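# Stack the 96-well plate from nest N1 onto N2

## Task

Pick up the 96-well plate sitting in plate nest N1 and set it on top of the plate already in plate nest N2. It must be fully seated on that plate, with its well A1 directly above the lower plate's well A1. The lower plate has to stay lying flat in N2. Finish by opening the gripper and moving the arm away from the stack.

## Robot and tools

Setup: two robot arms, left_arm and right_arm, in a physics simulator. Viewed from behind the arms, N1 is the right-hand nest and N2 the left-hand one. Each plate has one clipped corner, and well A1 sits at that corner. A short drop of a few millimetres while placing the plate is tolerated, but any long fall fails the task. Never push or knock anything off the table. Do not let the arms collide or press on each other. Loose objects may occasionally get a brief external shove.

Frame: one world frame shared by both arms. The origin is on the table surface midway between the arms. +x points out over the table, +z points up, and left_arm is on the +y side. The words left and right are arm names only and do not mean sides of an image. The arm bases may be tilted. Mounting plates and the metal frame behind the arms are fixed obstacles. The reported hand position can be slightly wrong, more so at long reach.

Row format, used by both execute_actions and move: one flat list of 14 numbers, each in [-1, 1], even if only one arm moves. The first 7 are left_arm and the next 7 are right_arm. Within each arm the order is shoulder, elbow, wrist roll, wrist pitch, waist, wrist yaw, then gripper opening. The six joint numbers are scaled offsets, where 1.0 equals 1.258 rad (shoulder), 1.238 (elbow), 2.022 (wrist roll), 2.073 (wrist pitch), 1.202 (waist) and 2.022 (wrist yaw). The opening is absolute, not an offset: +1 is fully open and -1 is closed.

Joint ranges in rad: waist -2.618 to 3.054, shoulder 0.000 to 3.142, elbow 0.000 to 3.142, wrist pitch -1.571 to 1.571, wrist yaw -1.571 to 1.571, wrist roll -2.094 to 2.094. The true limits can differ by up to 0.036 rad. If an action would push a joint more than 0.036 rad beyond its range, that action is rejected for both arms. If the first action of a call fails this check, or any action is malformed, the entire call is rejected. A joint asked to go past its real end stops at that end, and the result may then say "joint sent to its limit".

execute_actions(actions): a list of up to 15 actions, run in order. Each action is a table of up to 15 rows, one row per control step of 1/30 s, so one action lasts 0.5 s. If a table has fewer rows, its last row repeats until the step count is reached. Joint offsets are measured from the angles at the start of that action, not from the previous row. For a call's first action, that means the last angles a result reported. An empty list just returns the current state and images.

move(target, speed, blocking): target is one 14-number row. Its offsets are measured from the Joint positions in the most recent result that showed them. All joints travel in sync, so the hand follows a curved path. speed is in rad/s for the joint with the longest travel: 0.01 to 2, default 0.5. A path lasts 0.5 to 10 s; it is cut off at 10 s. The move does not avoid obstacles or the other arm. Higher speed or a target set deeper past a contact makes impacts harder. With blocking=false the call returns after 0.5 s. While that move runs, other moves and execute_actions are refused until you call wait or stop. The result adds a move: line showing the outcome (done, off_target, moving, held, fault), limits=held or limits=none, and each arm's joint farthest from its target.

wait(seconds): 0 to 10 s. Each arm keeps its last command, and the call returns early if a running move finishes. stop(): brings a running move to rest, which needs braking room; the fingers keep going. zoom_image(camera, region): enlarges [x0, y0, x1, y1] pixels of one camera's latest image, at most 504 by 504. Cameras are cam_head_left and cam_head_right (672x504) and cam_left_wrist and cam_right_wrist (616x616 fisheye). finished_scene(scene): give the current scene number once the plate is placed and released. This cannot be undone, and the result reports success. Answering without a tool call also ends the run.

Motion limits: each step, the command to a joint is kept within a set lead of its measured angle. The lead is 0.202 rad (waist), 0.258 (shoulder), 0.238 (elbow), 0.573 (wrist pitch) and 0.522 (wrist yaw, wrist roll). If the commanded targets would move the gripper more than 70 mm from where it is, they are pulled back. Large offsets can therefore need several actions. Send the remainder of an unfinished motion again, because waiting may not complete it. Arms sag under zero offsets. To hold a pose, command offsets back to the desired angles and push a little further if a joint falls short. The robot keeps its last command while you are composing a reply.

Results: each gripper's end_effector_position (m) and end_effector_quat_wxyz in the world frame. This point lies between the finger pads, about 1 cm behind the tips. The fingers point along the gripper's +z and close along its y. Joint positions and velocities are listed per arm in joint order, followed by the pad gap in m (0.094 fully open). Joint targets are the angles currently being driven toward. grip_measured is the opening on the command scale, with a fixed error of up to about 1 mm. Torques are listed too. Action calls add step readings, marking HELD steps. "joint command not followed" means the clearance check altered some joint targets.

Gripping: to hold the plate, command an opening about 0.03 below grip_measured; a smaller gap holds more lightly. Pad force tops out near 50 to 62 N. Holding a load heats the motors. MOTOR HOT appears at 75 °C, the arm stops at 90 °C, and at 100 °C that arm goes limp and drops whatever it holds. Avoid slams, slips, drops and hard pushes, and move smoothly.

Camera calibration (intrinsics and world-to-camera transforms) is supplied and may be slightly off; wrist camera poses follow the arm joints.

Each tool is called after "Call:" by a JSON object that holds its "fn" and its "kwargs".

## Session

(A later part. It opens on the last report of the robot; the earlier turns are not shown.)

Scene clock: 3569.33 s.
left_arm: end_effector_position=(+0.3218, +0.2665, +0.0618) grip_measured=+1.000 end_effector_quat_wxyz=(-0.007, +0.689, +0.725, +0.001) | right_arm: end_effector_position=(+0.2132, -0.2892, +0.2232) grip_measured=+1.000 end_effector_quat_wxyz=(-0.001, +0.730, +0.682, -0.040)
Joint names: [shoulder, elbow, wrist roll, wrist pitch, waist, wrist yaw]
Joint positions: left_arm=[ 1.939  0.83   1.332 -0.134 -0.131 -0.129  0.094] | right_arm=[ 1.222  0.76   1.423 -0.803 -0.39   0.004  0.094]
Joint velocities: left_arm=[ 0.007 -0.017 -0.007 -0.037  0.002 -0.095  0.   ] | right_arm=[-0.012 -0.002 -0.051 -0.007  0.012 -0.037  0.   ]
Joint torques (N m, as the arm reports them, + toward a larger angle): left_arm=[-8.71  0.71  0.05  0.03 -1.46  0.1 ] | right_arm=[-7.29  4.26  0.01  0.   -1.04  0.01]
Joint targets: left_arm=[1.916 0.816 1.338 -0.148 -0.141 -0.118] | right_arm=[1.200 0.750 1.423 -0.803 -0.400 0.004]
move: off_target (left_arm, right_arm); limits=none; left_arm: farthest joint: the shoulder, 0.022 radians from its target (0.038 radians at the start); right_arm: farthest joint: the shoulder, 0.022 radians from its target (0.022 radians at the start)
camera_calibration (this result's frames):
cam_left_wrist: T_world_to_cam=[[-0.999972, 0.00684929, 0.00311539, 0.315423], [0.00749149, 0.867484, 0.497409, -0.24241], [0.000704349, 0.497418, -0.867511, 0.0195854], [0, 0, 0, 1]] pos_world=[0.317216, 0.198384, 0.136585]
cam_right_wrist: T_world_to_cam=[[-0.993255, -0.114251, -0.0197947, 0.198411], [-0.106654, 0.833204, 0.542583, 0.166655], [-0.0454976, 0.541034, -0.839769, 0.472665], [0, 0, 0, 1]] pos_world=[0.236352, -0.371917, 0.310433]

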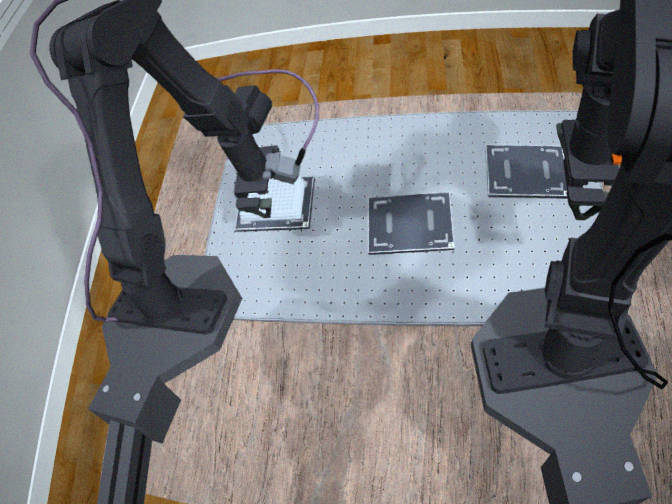

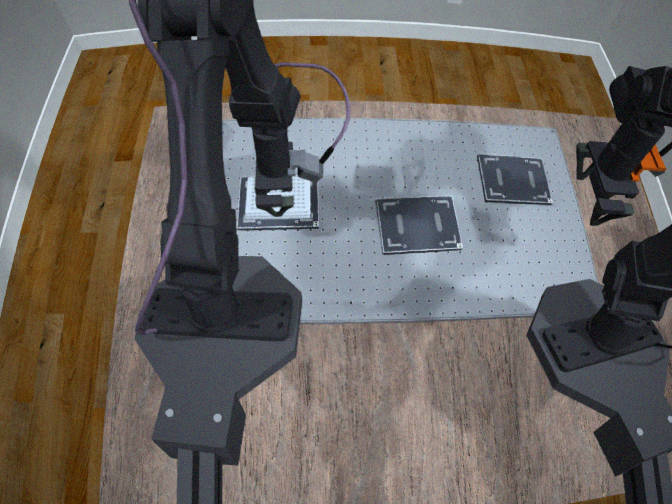

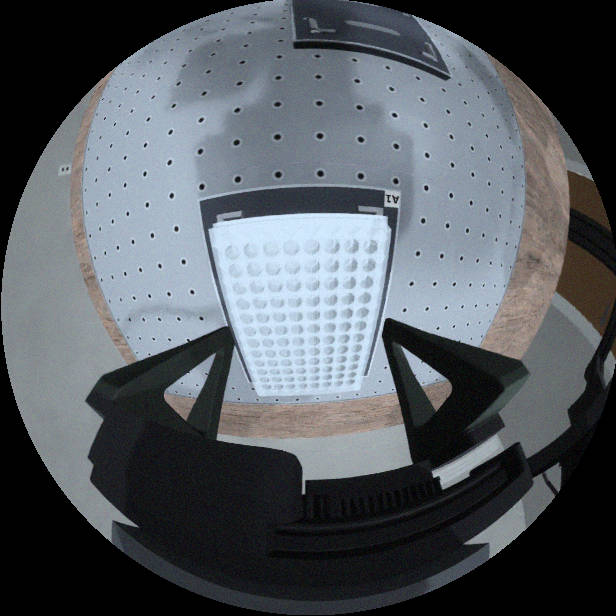

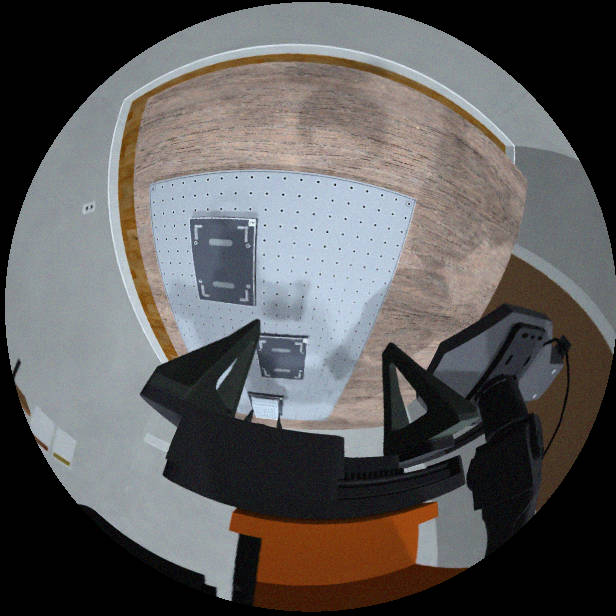

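Call:
{"fn": "move", "kwargs": {"target": [-0.0225, -0.0113, 0.003, -0.002, -0.008, 0.005, 0.8, -0.0175, -0.008, 0, 0, -0.008, 0, 1], "speed": 0.05}}

Scene clock: 3574.47 s.
left_arm: end_effector_position=(+0.3217, +0.2666, +0.0618) grip_measured=+0.803 end_effector_quat_wxyz=(-0.007, +0.689, +0.725, +0.001) | right_arm: end_effector_position=(+0.2132, -0.2892, +0.2232) grip_measured=+1.000 end_effector_quat_wxyz=(-0.001, +0.730, +0.682, -0.040)
Joint names: [shoulder, elbow, wrist roll, wrist pitch, waist, wrist yaw]
Joint positions: left_arm=[ 1.939  0.83   1.332 -0.135 -0.131 -0.129  0.085] | right_arm=[ 1.222  0.76   1.423 -0.803 -0.39   0.004  0.094]
Joint velocities: left_arm=[ 0.002 -0.002 -0.022 -0.022  0.002 -0.022 -0.001] | right_arm=[-0.017 -0.007  0.022  0.007  0.017  0.007  0.   ]
Joint torques (N m, as the arm reports them, + toward a larger angle): left_arm=[-9.13  0.72  0.05  0.08 -1.47  0.09] | right_arm=[-7.33  4.3   0.01 -0.01 -1.03  0.02]
Joint targets: left_arm=[1.910 0.816 1.338 -0.138 -0.141 -0.118] | right_arm=[1.200 0.750 1.423 -0.803 -0.400 0.004]
move: off_target (left_arm, right_arm); limits=none; left_arm: farthest joint: the shoulder, 0.028 radians from its target (0.028 radians at the start); right_arm: farthest joint: the shoulder, 0.022 radians from its target (0.022 radians at the start)
camera_calibration (this result's frames):
cam_left_wrist: T_world_to_cam=[[-0.99997, 0.00689432, 0.00348812, 0.315294], [0.00771592, 0.867449, 0.497467, -0.242491], [0.000403933, 0.497479, -0.867476, 0.019656], [0, 0, 0, 1]] pos_world=[0.317148, 0.198396, 0.136583]
cam_right_wrist: T_world_to_cam=[[-0.993255, -0.114251, -0.0197947, 0.198411], [-0.106654, 0.833204, 0.542583, 0.166655], [-0.0454976, 0.541034, -0.839769, 0.472665], [0, 0, 0, 1]] pos_world=[0.236352, -0.371917, 0.310433]

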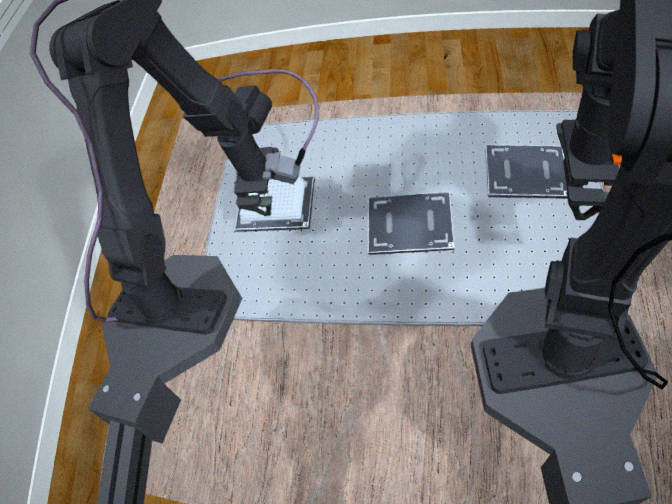

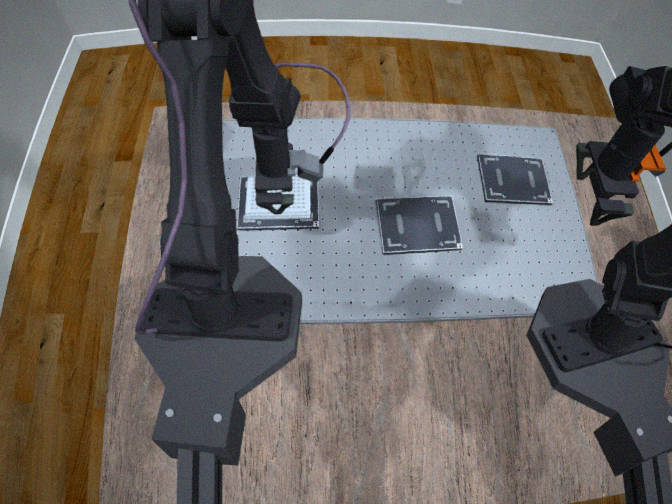

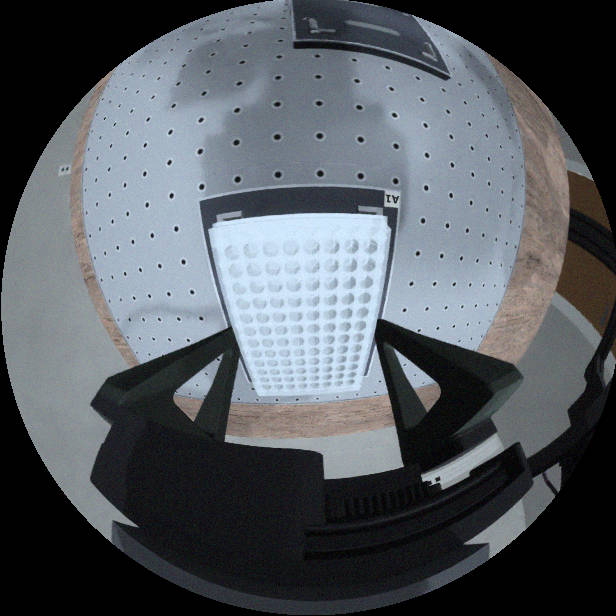

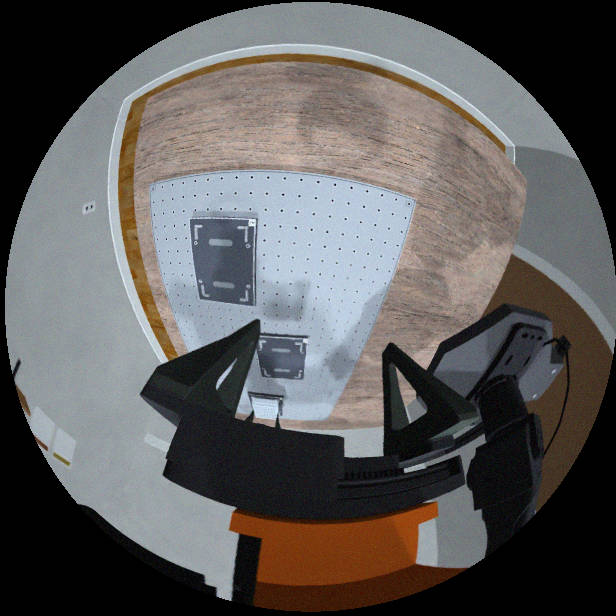

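Call:
{"fn": "execute_actions", "kwargs": {"actions": []}}

Scene clock: 3586.57 s.
left_arm: end_effector_position=(+0.3217, +0.2666, +0.0618) grip_measured=+0.803 end_effector_quat_wxyz=(-0.007, +0.689, +0.725, +0.001) | right_arm: end_effector_position=(+0.2132, -0.2892, +0.2232) grip_measured=+1.000 end_effector_quat_wxyz=(-0.001, +0.730, +0.682, -0.040)
Joint names: [shoulder, elbow, wrist roll, wrist pitch, waist, wrist yaw]
Joint positions: left_arm=[ 1.939  0.83   1.332 -0.135 -0.131 -0.129  0.085] | right_arm=[ 1.222  0.76   1.423 -0.803 -0.39   0.004  0.094]
Joint velocities: left_arm=[ 0.007 -0.012  0.022  0.051  0.007  0.051 -0.   ] | right_arm=[-0.007 -0.002 -0.095 -0.051  0.007 -0.022  0.   ]
Joint torques (N m, as the arm reports them, + toward a larger angle): left_arm=[-9.13  0.72  0.05  0.09 -1.47  0.1 ] | right_arm=[-7.32  4.28  0.02  0.   -1.04  0.02]
Joint targets: left_arm=[1.910 0.816 1.338 -0.138 -0.141 -0.118] | right_arm=[1.200 0.750 1.423 -0.803 -0.400 0.004]
camera_calibration (this result's frames):
cam_left_wrist: T_world_to_cam=[[-0.99997, 0.00689432, 0.00348812, 0.315294], [0.00771592, 0.867449, 0.497467, -0.242491], [0.000403933, 0.497479, -0.867476, 0.019656], [0, 0, 0, 1]] pos_world=[0.317148, 0.198396, 0.136583]
cam_right_wrist: T_world_to_cam=[[-0.993255, -0.114251, -0.0197947, 0.198411], [-0.106654, 0.833204, 0.542583, 0.166655], [-0.0454976, 0.541034, -0.839769, 0.472665], [0, 0, 0, 1]] pos_world=[0.236352, -0.371917, 0.310433]

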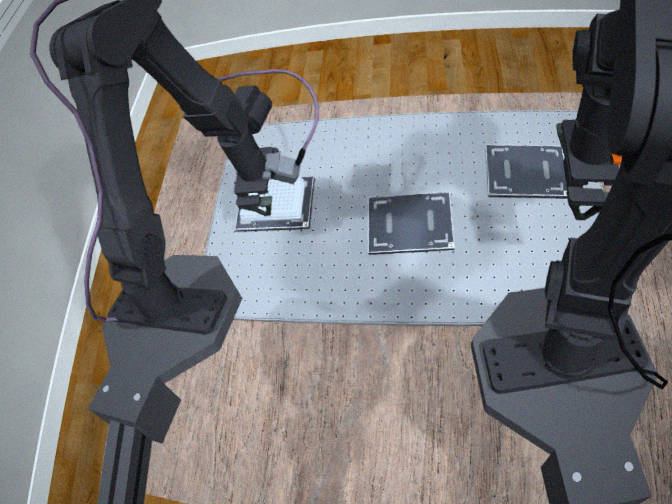

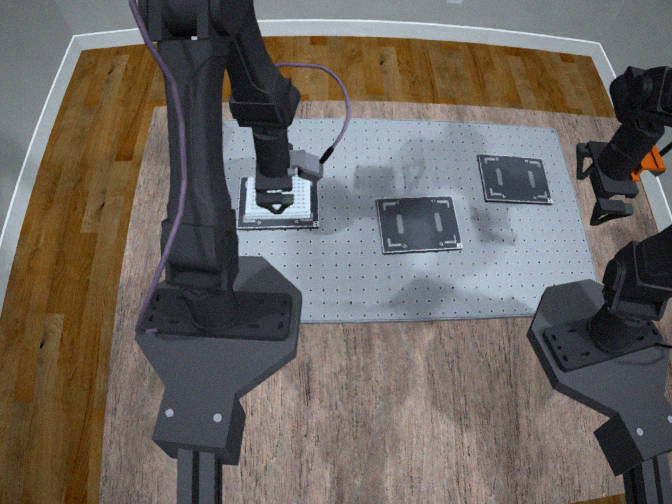

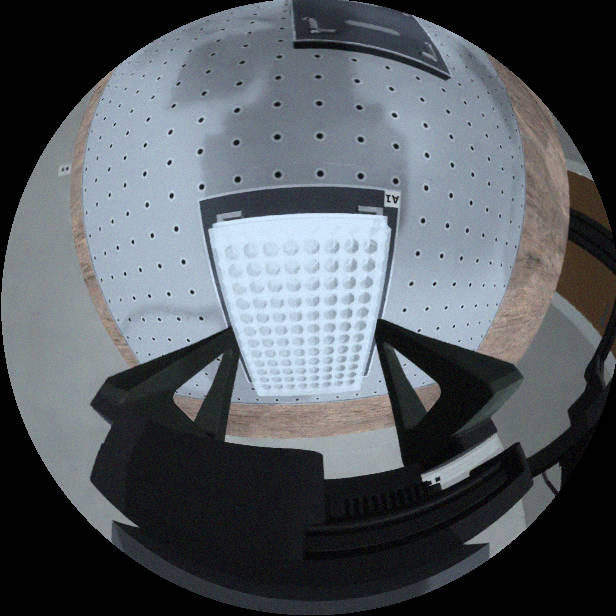

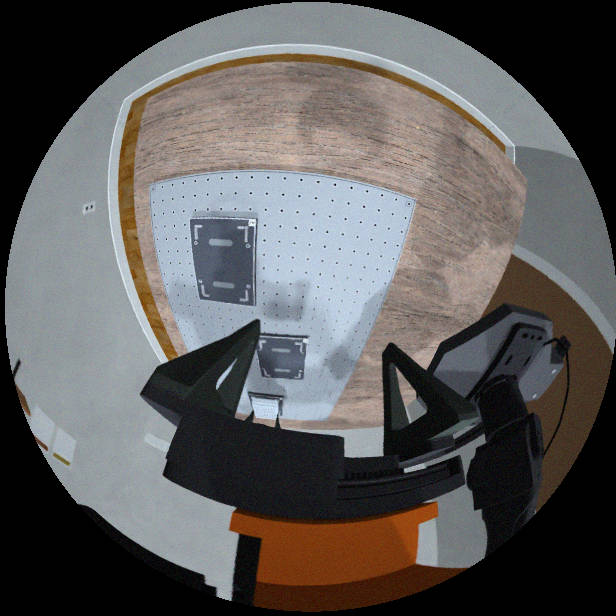

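Call:
{"fn": "zoom_image", "kwargs": {"camera": "cam_left_wrist", "region": [190, 170, 420, 300]}}

Region (190, 170, 420, 300) of cam_left_wrist's 616x616 image, scaled by 2.191, with more detail than that image has; it fills the top 285 rows of this view, and the rest is white.

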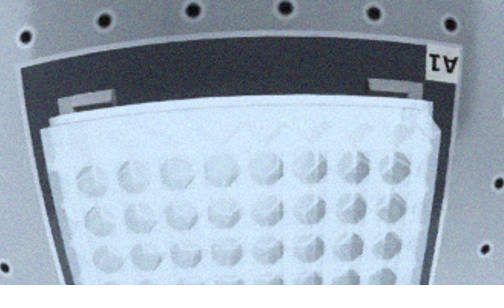

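Call:
{"fn": "execute_actions", "kwargs": {"actions": [[[-0.030,-0.0113,0.003,-0.002,-0.008,0.005,0.80,-0.0175,-0.008,0,0,-0.008,0,1],[-0.030,-0.0113,0.003,-0.002,-0.008,0.005,0.80,-0.0175,-0.008,0,0,-0.008,0,1],[-0.030,-0.0113,0.003,-0.002,-0.008,0.005,0.80,-0.0175,-0.008,0,0,-0.008,0,1],[-0.025,-0.0113,0.003,-0.002,-0.008,0.005,0.80,-0.0175,-0.008,0,0,-0.008,0,1],[-0.023,-0.0113,0.003,-0.002,-0.008,0.005,0.80,-0.0175,-0.008,0,0,-0.008,0,1]]]}}

Scene clock: 3596.27 s.
left_arm: end_effector_position=(+0.3244, +0.2664, +0.0647) grip_measured=+0.803 end_effector_quat_wxyz=(-0.003, +0.688, +0.725, +0.004) | right_arm: end_effector_position=(+0.2132, -0.2892, +0.2232) grip_measured=+1.000 end_effector_quat_wxyz=(-0.001, +0.730, +0.682, -0.040)
Joint names: [shoulder, elbow, wrist roll, wrist pitch, waist, wrist yaw]
Joint positions: left_arm=[ 1.928  0.83   1.332 -0.136 -0.131 -0.129  0.085] | right_arm=[ 1.222  0.76   1.423 -0.803 -0.39   0.004  0.094]
Joint velocities: left_arm=[-0.017 -0.007  0.037 -0.037 -0.002 -0.007 -0.001] | right_arm=[-0.012 -0.022 -0.037 -0.022 -0.017  0.007  0.   ]
Joint torques (N m, as the arm reports them, + toward a larger angle): left_arm=[-8.56  0.76  0.05  0.11 -1.46  0.09] | right_arm=[-7.3   4.25  0.01  0.   -1.03  0.02]
Joint targets: left_arm=[1.910 0.816 1.338 -0.139 -0.141 -0.118] | right_arm=[1.200 0.750 1.423 -0.803 -0.400 0.004]
Step readings (joint positions):
0: left_arm=[1.939 0.830 1.332 -0.135 -0.131 -0.129] | right_arm=[1.222 0.760 1.423 -0.803 -0.390 0.004]
1: left_arm=[1.937 0.830 1.332 -0.135 -0.131 -0.129] | right_arm=[1.222 0.760 1.423 -0.803 -0.390 0.004]
2: left_arm=[1.935 0.830 1.332 -0.135 -0.131 -0.129] | right_arm=[1.222 0.760 1.423 -0.803 -0.390 0.004]
4: left_arm=[1.928 0.830 1.332 -0.135 -0.131 -0.129] | right_arm=[1.222 0.760 1.423 -0.803 -0.390 0.004]
8: left_arm=[1.928 0.830 1.332 -0.136 -0.131 -0.129] | right_arm=[1.222 0.760 1.423 -0.803 -0.390 0.004]
15: Joint positions above
camera_calibration (this result's frames):
cam_left_wrist: T_world_to_cam=[[-0.999966, 0.00576089, -0.00582911, 0.318932], [0.00211119, 0.868324, 0.495994, -0.242106], [0.00791892, 0.495965, -0.868307, 0.0202352], [0, 0, 0, 1]] pos_world=[0.319272, 0.198353, 0.139512]
cam_right_wrist: T_world_to_cam=[[-0.993255, -0.114251, -0.0197947, 0.198411], [-0.106654, 0.833204, 0.542583, 0.166655], [-0.0454976, 0.541034, -0.839769, 0.472665], [0, 0, 0, 1]] pos_world=[0.236352, -0.371917, 0.310433]

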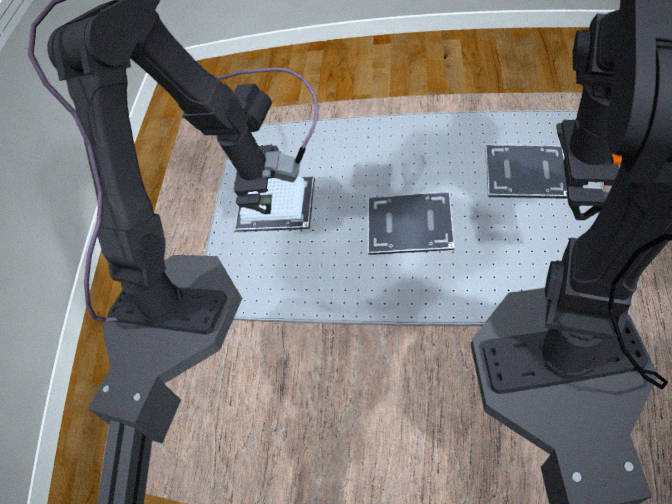

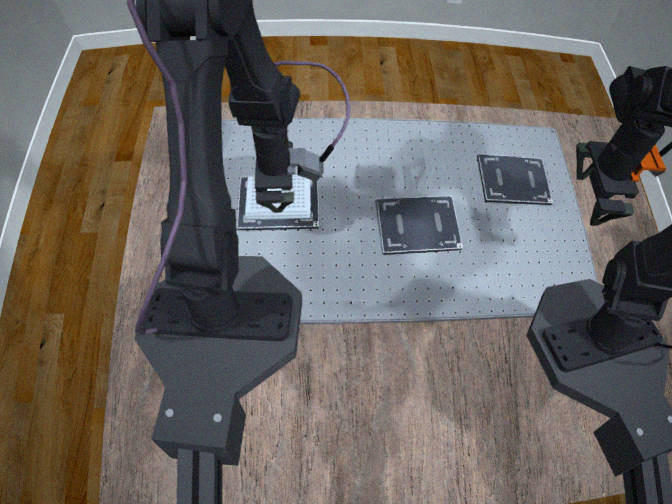

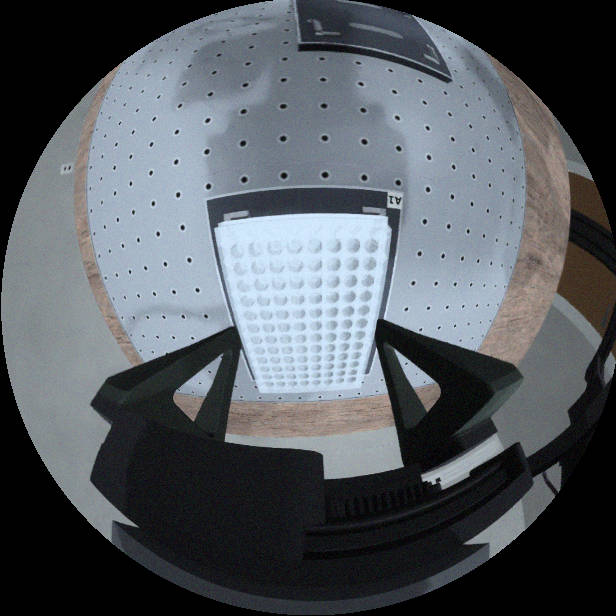

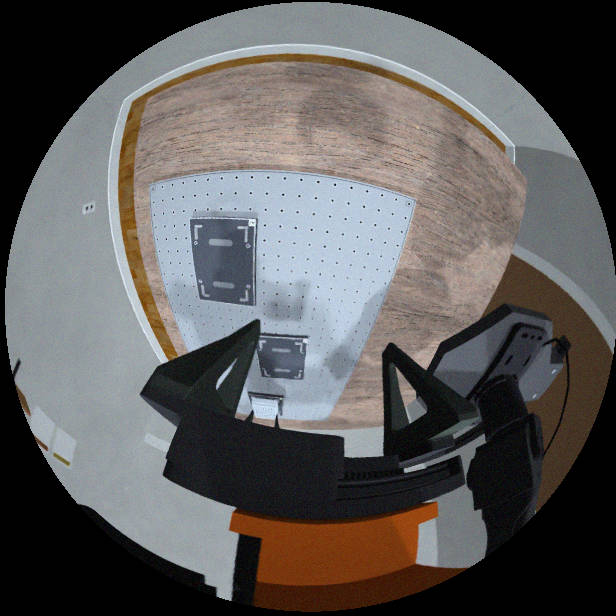

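Call:
{"fn": "execute_actions", "kwargs": {"actions": [[[0.009,-0.0113,0.003,-0.002,-0.008,0.005,0.80,-0.0175,-0.008,0,0,-0.008,0,1]]]}}

Scene clock: 3602.07 s.
left_arm: end_effector_position=(+0.3244, +0.2664, +0.0647) grip_measured=+0.803 end_effector_quat_wxyz=(-0.003, +0.688, +0.725, +0.004) | right_arm: end_effector_position=(+0.2132, -0.2892, +0.2232) grip_measured=+1.000 end_effector_quat_wxyz=(-0.001, +0.730, +0.682, -0.040)
Joint names: [shoulder, elbow, wrist roll, wrist pitch, waist, wrist yaw]
Joint positions: left_arm=[ 1.928  0.83   1.332 -0.136 -0.131 -0.129  0.085] | right_arm=[ 1.222  0.76   1.423 -0.803 -0.39   0.004  0.094]
Joint velocities: left_arm=[-0.022  0.002  0.007 -0.051  0.002 -0.095  0.001] | right_arm=[-0.002 -0.007 -0.022  0.051 -0.002  0.095  0.   ]
Joint torques (N m, as the arm reports them, + toward a larger angle): left_arm=[-6.38  0.78  0.05  0.1  -1.46  0.1 ] | right_arm=[-7.34  4.26  0.01  0.   -1.05  0.02]
Joint targets: left_arm=[1.939 0.816 1.338 -0.140 -0.141 -0.118] | right_arm=[1.200 0.750 1.423 -0.803 -0.400 0.004]
Step readings (joint positions):
0: left_arm=[1.928 0.830 1.332 -0.136 -0.131 -0.129] | right_arm=[1.222 0.760 1.423 -0.803 -0.390 0.004]
1: left_arm=[1.928 0.830 1.332 -0.136 -0.131 -0.129] | right_arm=[1.222 0.760 1.423 -0.803 -0.390 0.004]
2: left_arm=[1.928 0.830 1.332 -0.136 -0.131 -0.129] | right_arm=[1.222 0.760 1.423 -0.803 -0.390 0.004]
4: left_arm=[1.928 0.830 1.332 -0.136 -0.131 -0.129] | right_arm=[1.222 0.760 1.423 -0.803 -0.390 0.004]
8: left_arm=[1.928 0.830 1.332 -0.136 -0.131 -0.129] | right_arm=[1.222 0.760 1.423 -0.803 -0.390 0.004]
15: Joint positions above
camera_calibration (this result's frames):
cam_left_wrist: T_world_to_cam=[[-0.999966, 0.00576089, -0.00582911, 0.318932], [0.00211119, 0.868324, 0.495994, -0.242106], [0.00791892, 0.495965, -0.868307, 0.0202352], [0, 0, 0, 1]] pos_world=[0.319272, 0.198353, 0.139512]
cam_right_wrist: T_world_to_cam=[[-0.993255, -0.114251, -0.0197947, 0.198411], [-0.106654, 0.833204, 0.542583, 0.166655], [-0.0454976, 0.541034, -0.839769, 0.472665], [0, 0, 0, 1]] pos_world=[0.236352, -0.371917, 0.310433]

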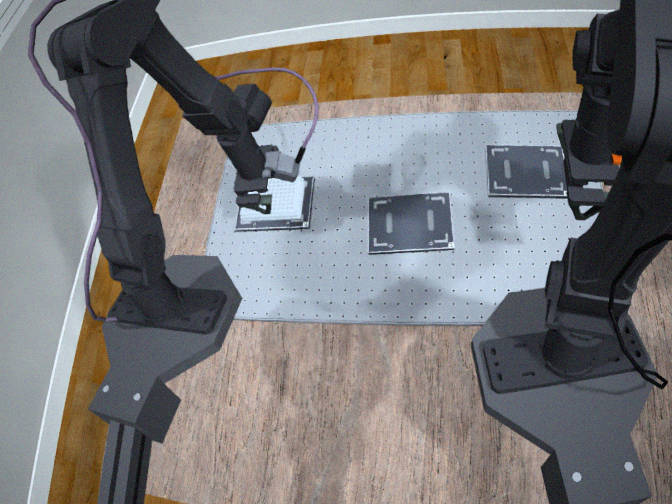

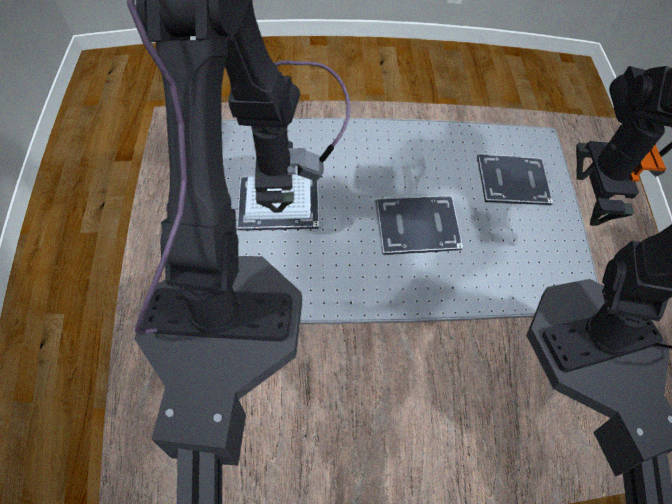

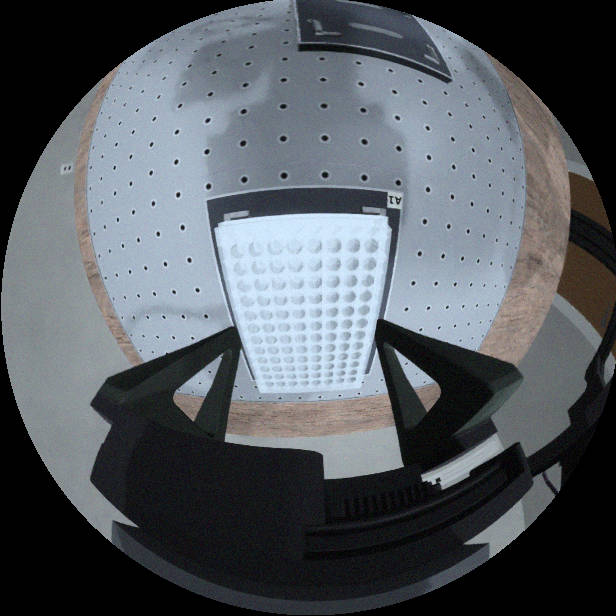

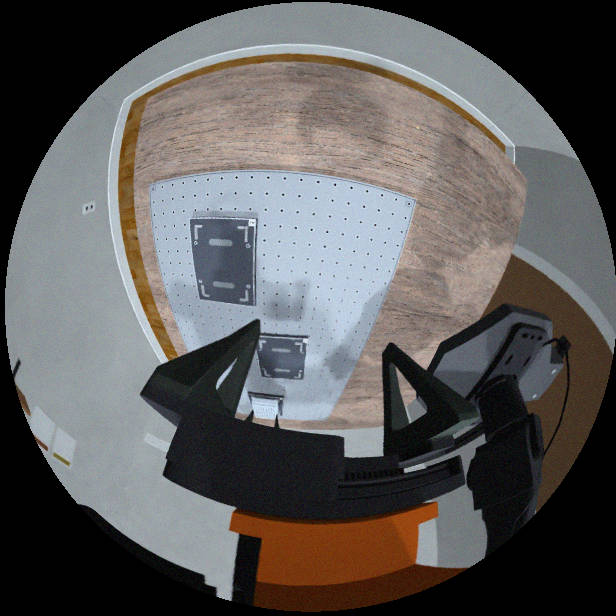

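Call:
{"fn": "execute_actions", "kwargs": {"actions": [[[0.016,-0.0113,0.003,-0.004,-0.008,0.005,0.80,-0.0175,-0.008,0,0,-0.008,0,1],[0.016,-0.0113,0.003,-0.004,-0.008,0.005,0.80,-0.0175,-0.008,0,0,-0.008,0,1],[0.016,-0.0113,0.003,-0.004,-0.008,0.005,0.80,-0.0175,-0.008,0,0,-0.008,0,1],[0.010,-0.0113,0.003,-0.004,-0.008,0.005,0.80,-0.0175,-0.008,0,0,-0.008,0,1]]]}}

Scene clock: 3605.87 s.
left_arm: end_effector_position=(+0.3222, +0.2666, +0.0626) grip_measured=+0.803 end_effector_quat_wxyz=(-0.006, +0.689, +0.725, +0.002) | right_arm: end_effector_position=(+0.2132, -0.2892, +0.2232) grip_measured=+1.000 end_effector_quat_wxyz=(-0.001, +0.730, +0.682, -0.040)
Joint names: [shoulder, elbow, wrist roll, wrist pitch, waist, wrist yaw]
Joint positions: left_arm=[ 1.936  0.83   1.332 -0.136 -0.131 -0.129  0.085] | right_arm=[ 1.222  0.76   1.423 -0.803 -0.39   0.004  0.094]
Joint velocities: left_arm=[ 0.002 -0.022  0.007  0.037  0.002 -0.007 -0.001] | right_arm=[-0.002  0.002 -0.007 -0.007 -0.012  0.051  0.   ]
Joint torques (N m, as the arm reports them, + toward a larger angle): left_arm=[-7.04  0.83  0.05  0.07 -1.47  0.09] | right_arm=[-7.33  4.26  0.01  0.01 -1.08  0.01]
Joint targets: left_arm=[1.940 0.816 1.338 -0.144 -0.141 -0.118] | right_arm=[1.200 0.750 1.423 -0.803 -0.400 0.004]
Step readings (joint positions):
0: left_arm=[1.928 0.830 1.332 -0.136 -0.131 -0.129] | right_arm=[1.222 0.760 1.423 -0.803 -0.390 0.004]
1: left_arm=[1.929 0.830 1.332 -0.136 -0.131 -0.129] | right_arm=[1.222 0.760 1.423 -0.803 -0.390 0.004]
2: left_arm=[1.931 0.830 1.332 -0.136 -0.131 -0.129] | right_arm=[1.222 0.760 1.423 -0.803 -0.390 0.004]
4: left_arm=[1.935 0.830 1.332 -0.136 -0.131 -0.129] | right_arm=[1.222 0.760 1.423 -0.803 -0.390 0.004]
8: left_arm=[1.936 0.830 1.332 -0.136 -0.131 -0.129] | right_arm=[1.222 0.760 1.423 -0.803 -0.390 0.004]
15: Joint positions above
camera_calibration (this result's frames):
cam_left_wrist: T_world_to_cam=[[-0.999975, 0.00671407, 0.00199723, 0.315926], [0.00681831, 0.867589, 0.497235, -0.242623], [0.00160569, 0.497236, -0.867614, 0.0200236], [0, 0, 0, 1]] pos_world=[0.317541, 0.19842, 0.137383]
cam_right_wrist: T_world_to_cam=[[-0.993255, -0.114251, -0.0197947, 0.198411], [-0.106654, 0.833204, 0.542583, 0.166655], [-0.0454976, 0.541034, -0.839769, 0.472665], [0, 0, 0, 1]] pos_world=[0.236352, -0.371917, 0.310433]

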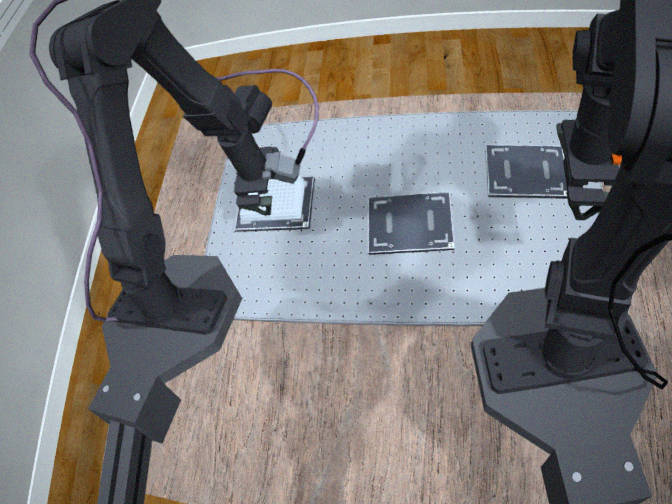

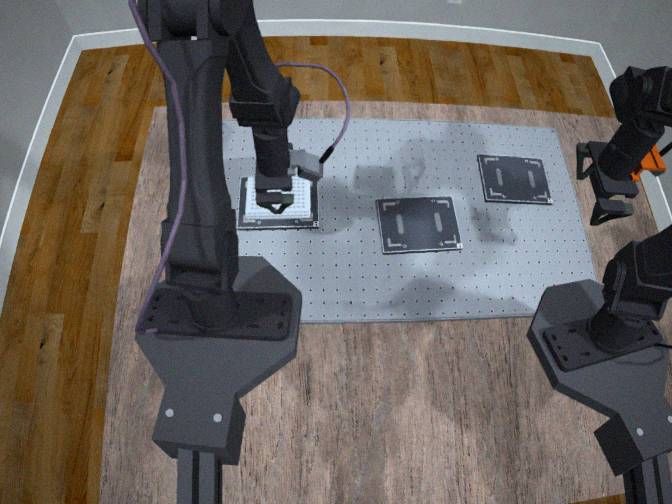

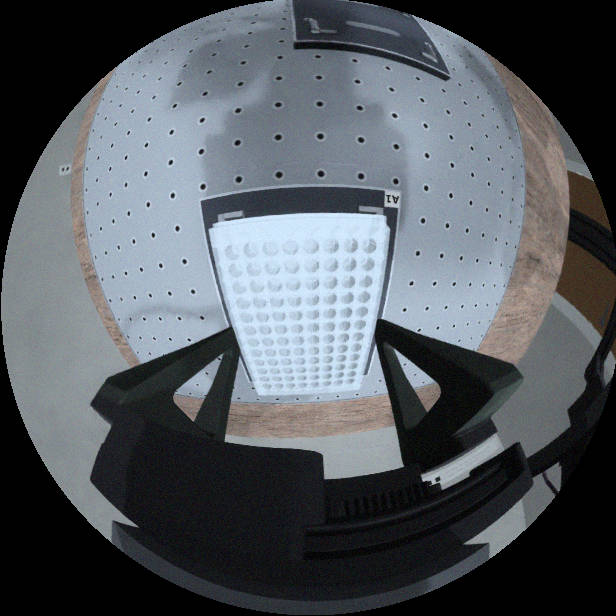

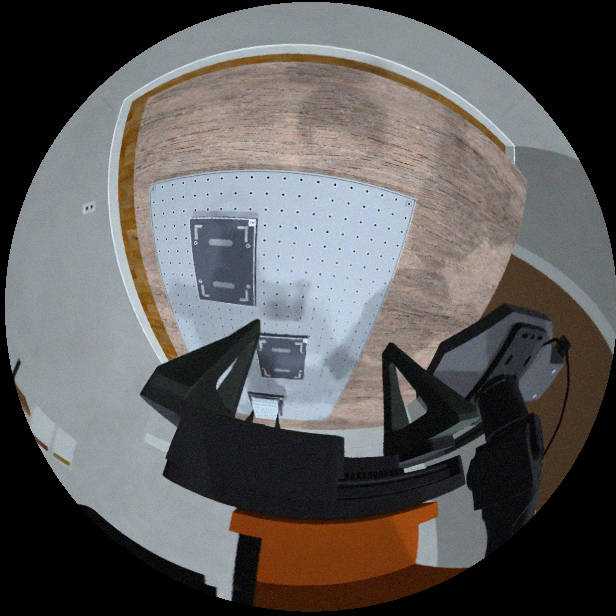

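Call:
{"fn": "execute_actions", "kwargs": {"actions": [[[-0.005,-0.0113,0.003,-0.002,-0.008,0.005,0.73,-0.0175,-0.008,0,0,-0.008,0,1]],[[0,0,0,0,0,0,0.67,0,0,0,0,0,0,1]]]}}

Scene clock: 3611.13 s.
left_arm: end_effector_position=(+0.3222, +0.2666, +0.0626) grip_measured=+0.689 end_effector_quat_wxyz=(-0.006, +0.689, +0.725, +0.002) | right_arm: end_effector_position=(+0.2132, -0.2892, +0.2232) grip_measured=+1.000 end_effector_quat_wxyz=(-0.001, +0.730, +0.682, -0.040)
Joint names: [shoulder, elbow, wrist roll, wrist pitch, waist, wrist yaw]
Joint positions: left_arm=[ 1.936  0.83   1.332 -0.136 -0.131 -0.129  0.079] | right_arm=[ 1.222  0.76   1.423 -0.803 -0.39   0.004  0.094]
Joint velocities: left_arm=[-0.007 -0.007 -0.051 -0.007 -0.002  0.037 -0.   ] | right_arm=[-0.002 -0.002 -0.066  0.037  0.007 -0.007  0.   ]
Joint torques (N m, as the arm reports them, + toward a larger angle): left_arm=[-7.16  1.66  0.    0.12 -0.84  0.01] | right_arm=[-5.3   5.07  0.02  0.   -0.24  0.01]
Joint targets: left_arm=[1.936 0.830 1.332 -0.136 -0.131 -0.129] | right_arm=[1.222 0.760 1.423 -0.803 -0.390 0.004]
Step readings (joint positions; steps 1 to 15: 1st action; 16 to 30: 2nd action):
0: left_arm=[1.936 0.830 1.332 -0.136 -0.131 -0.129] | right_arm=[1.222 0.760 1.423 -0.803 -0.390 0.004]
1: left_arm=[1.936 0.830 1.332 -0.136 -0.131 -0.129] | right_arm=[1.222 0.760 1.423 -0.803 -0.390 0.004]
2: left_arm=[1.936 0.830 1.332 -0.136 -0.131 -0.129] | right_arm=[1.222 0.760 1.423 -0.803 -0.390 0.004]
4: left_arm=[1.936 0.830 1.332 -0.136 -0.131 -0.129] | right_arm=[1.222 0.760 1.423 -0.803 -0.390 0.004]
8: left_arm=[1.936 0.830 1.332 -0.136 -0.131 -0.129] | right_arm=[1.222 0.760 1.423 -0.803 -0.390 0.004]
15: left_arm=[1.936 0.830 1.332 -0.136 -0.131 -0.129] | right_arm=[1.222 0.760 1.423 -0.803 -0.390 0.004]
16: left_arm=[1.936 0.830 1.332 -0.136 -0.131 -0.129] | right_arm=[1.222 0.760 1.423 -0.803 -0.390 0.004]
17: left_arm=[1.936 0.830 1.332 -0.136 -0.131 -0.129] | right_arm=[1.222 0.760 1.423 -0.803 -0.390 0.004]
19: left_arm=[1.936 0.830 1.332 -0.136 -0.131 -0.129] | right_arm=[1.222 0.760 1.423 -0.803 -0.390 0.004]
23: left_arm=[1.936 0.830 1.332 -0.136 -0.131 -0.129] | right_arm=[1.222 0.760 1.423 -0.803 -0.390 0.004]
30: Joint positions above
camera_calibration (this result's frames):
cam_left_wrist: T_world_to_cam=[[-0.999975, 0.00671407, 0.00199723, 0.315926], [0.00681831, 0.867589, 0.497235, -0.242623], [0.00160569, 0.497236, -0.867614, 0.0200236], [0, 0, 0, 1]] pos_world=[0.317541, 0.19842, 0.137383]
cam_right_wrist: T_world_to_cam=[[-0.993255, -0.114251, -0.0197947, 0.198411], [-0.106654, 0.833204, 0.542583, 0.166655], [-0.0454976, 0.541034, -0.839769, 0.472665], [0, 0, 0, 1]] pos_world=[0.236352, -0.371917, 0.310433]

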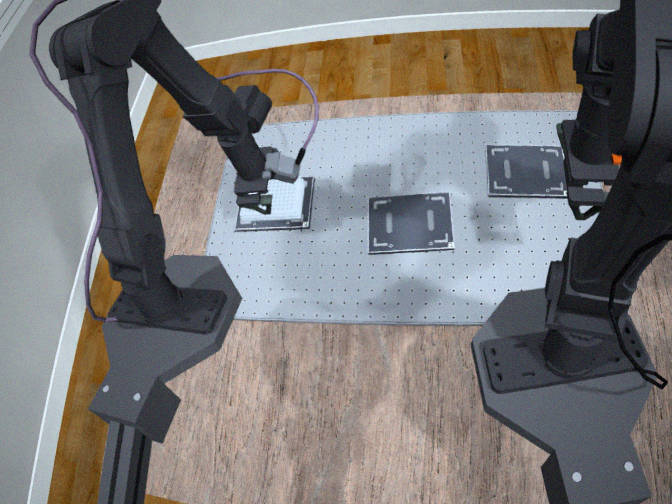

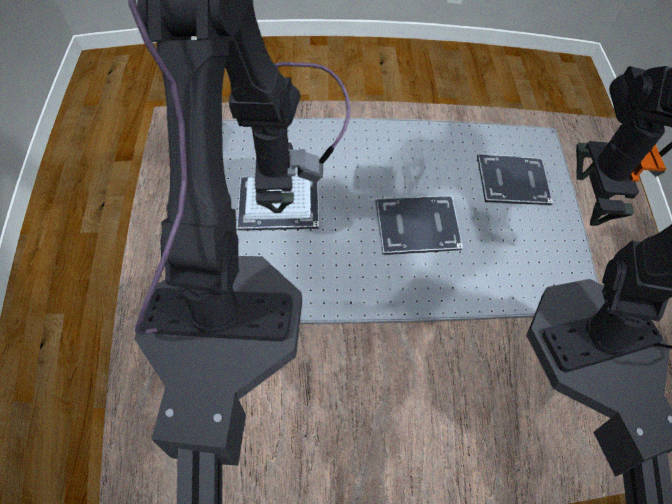

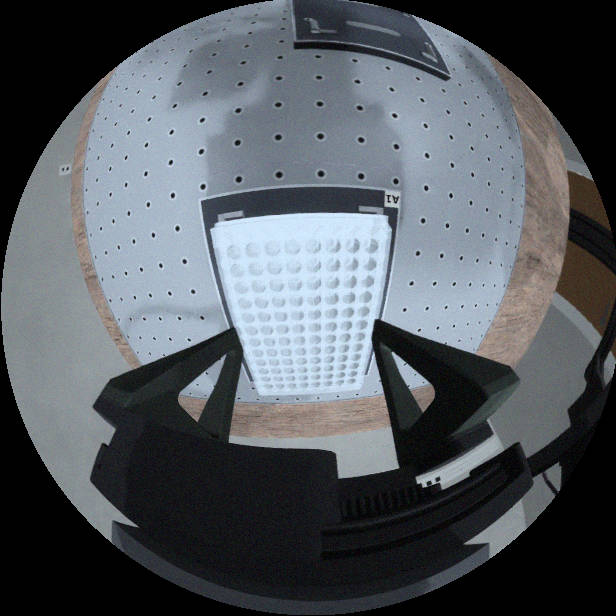

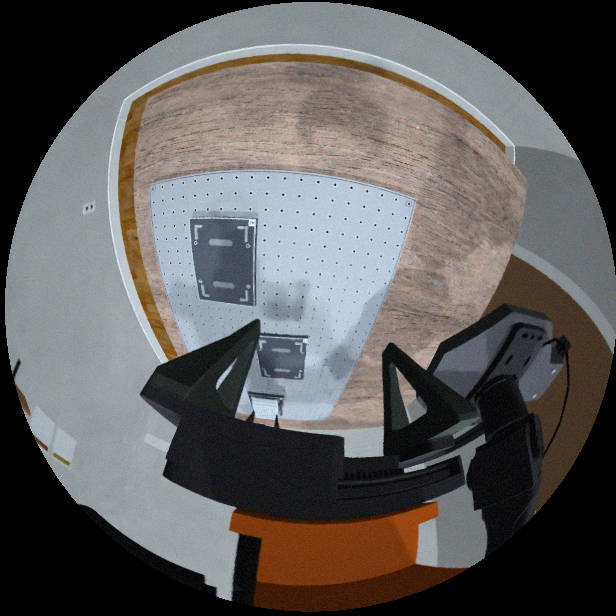

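Call:
{"fn": "execute_actions", "kwargs": {"actions": [[[-0.0207,-0.0113,0.003,-0.0067,-0.008,0.005,0.66,-0.0175,-0.008,0,0,-0.008,0,1],[-0.0239,-0.0113,0.003,-0.0087,-0.008,0.005,0.66,-0.0175,-0.008,0,0,-0.008,0,1],[-0.0270,-0.0113,0.003,-0.0106,-0.008,0.005,0.66,-0.0175,-0.008,0,0,-0.008,0,1],[-0.0302,-0.0113,0.003,-0.0125,-0.008,0.005,0.66,-0.0175,-0.008,0,0,-0.008,0,1],[-0.0334,-0.0113,0.003,-0.0145,-0.008,0.005,0.66,-0.0175,-0.008,0,0,-0.008,0,1],[-0.0366,-0.0113,0.003,-0.0164,-0.008,0.005,0.66,-0.0175,-0.008,0,0,-0.008,0,1],[-0.0398,-0.0113,0.003,-0.0183,-0.008,0.005,0.66,-0.0175,-0.008,0,0,-0.008,0,1],[-0.0429,-0.0113,0.003,-0.0202,-0.008,0.005,0.66,-0.0175,-0.008,0,0,-0.008,0,1],[-0.0461,-0.0113,0.003,-0.0222,-0.008,0.005,0.66,-0.0175,-0.008,0,0,-0.008,0,1],[-0.0493,-0.0113,0.003,-0.0241,-0.008,0.005,0.66,-0.0175,-0.008,0,0,-0.008,0,1],[-0.0525,-0.0113,0.003,-0.0260,-0.008,0.005,0.66,-0.0175,-0.008,0,0,-0.008,0,1],[-0.0557,-0.0113,0.003,-0.0280,-0.008,0.005,0.66,-0.0175,-0.008,0,0,-0.008,0,1],[-0.0588,-0.0113,0.003,-0.0299,-0.008,0.005,0.66,-0.0175,-0.008,0,0,-0.008,0,1],[-0.0620,-0.0113,0.003,-0.0318,-0.008,0.005,0.66,-0.0175,-0.008,0,0,-0.008,0,1],[-0.0652,-0.0113,0.003,-0.0338,-0.008,0.005,0.66,-0.0175,-0.008,0,0,-0.008,0,1]]]}}

Scene clock: 3631.47 s.
left_arm: end_effector_position=(+0.3265, +0.2673, +0.0757) grip_measured=+0.688 end_effector_quat_wxyz=(-0.002, +0.688, +0.726, +0.005) | right_arm: end_effector_position=(+0.2132, -0.2892, +0.2232) grip_measured=+1.000 end_effector_quat_wxyz=(-0.001, +0.730, +0.682, -0.040)
Joint names: [shoulder, elbow, wrist roll, wrist pitch, waist, wrist yaw]
Joint positions: left_arm=[ 1.885  0.83   1.332 -0.175 -0.131 -0.129  0.079] | right_arm=[ 1.222  0.76   1.423 -0.803 -0.39   0.004  0.094]
Joint velocities: left_arm=[-0.095 -0.037 -0.095 -0.066 -0.007 -0.007  0.001] | right_arm=[-0.002 -0.012  0.037  0.007  0.002  0.007  0.   ]
Joint torques (N m, as the arm reports them, + toward a larger angle): left_arm=[-8.82  1.    0.05  0.04 -1.44  0.09] | right_arm=[-7.33  4.28  0.02 -0.01 -1.05  0.02]
Joint targets: left_arm=[1.854 0.816 1.338 -0.206 -0.141 -0.118] | right_arm=[1.200 0.750 1.423 -0.803 -0.400 0.004]
Step readings (joint positions):
0: left_arm=[1.936 0.830 1.332 -0.136 -0.131 -0.129] | right_arm=[1.222 0.760 1.423 -0.803 -0.390 0.004]
1: left_arm=[1.936 0.830 1.332 -0.136 -0.131 -0.129] | right_arm=[1.222 0.760 1.423 -0.803 -0.390 0.004]
2: left_arm=[1.936 0.830 1.332 -0.136 -0.131 -0.129] | right_arm=[1.222 0.760 1.423 -0.803 -0.390 0.004]
4: left_arm=[1.933 0.830 1.332 -0.140 -0.131 -0.129] | right_arm=[1.222 0.760 1.423 -0.803 -0.390 0.004]
8: left_arm=[1.915 0.830 1.332 -0.152 -0.131 -0.129] | right_arm=[1.222 0.760 1.423 -0.803 -0.390 0.004]
15: Joint positions above
camera_calibration (this result's frames):
cam_left_wrist: T_world_to_cam=[[-0.999947, 0.00539476, -0.00881015, 0.321394], [0.000320394, 0.868602, 0.495511, -0.247854], [0.0103257, 0.495482, -0.868557, 0.0286818], [0, 0, 0, 1]] pos_world=[0.32116, 0.199341, 0.150557]
cam_right_wrist: T_world_to_cam=[[-0.993255, -0.114251, -0.0197947, 0.198411], [-0.106654, 0.833204, 0.542583, 0.166655], [-0.0454976, 0.541034, -0.839769, 0.472665], [0, 0, 0, 1]] pos_world=[0.236352, -0.371917, 0.310433]

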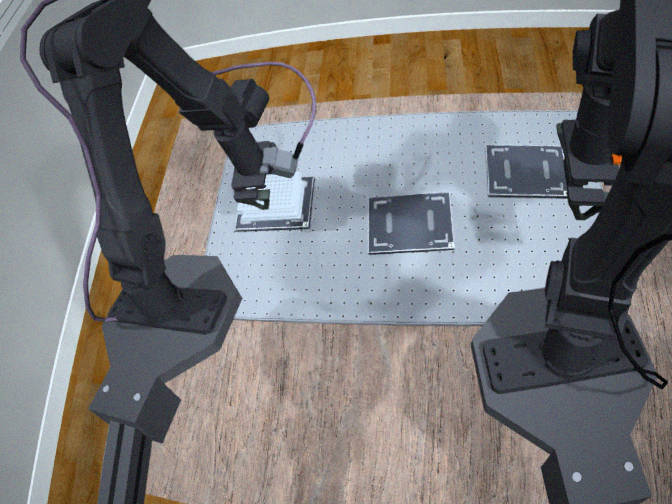

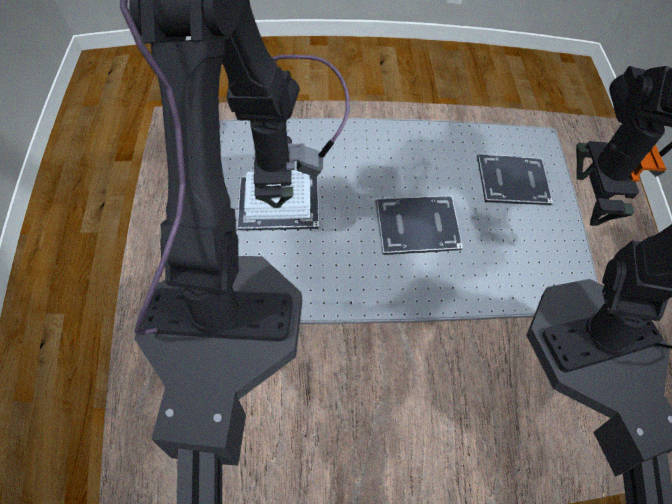

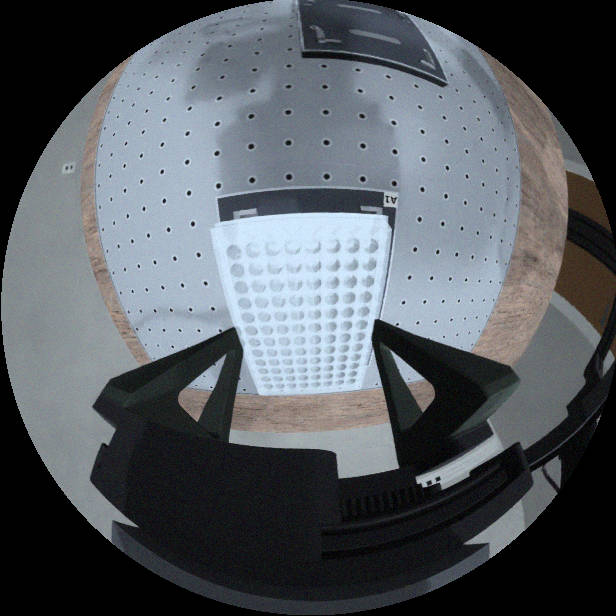

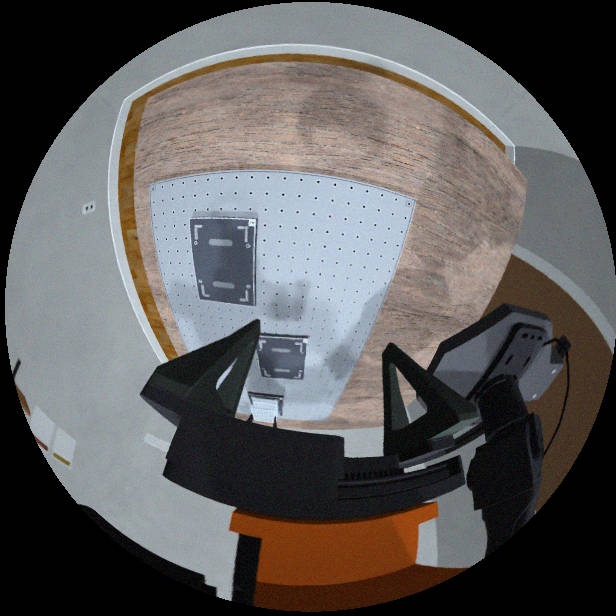

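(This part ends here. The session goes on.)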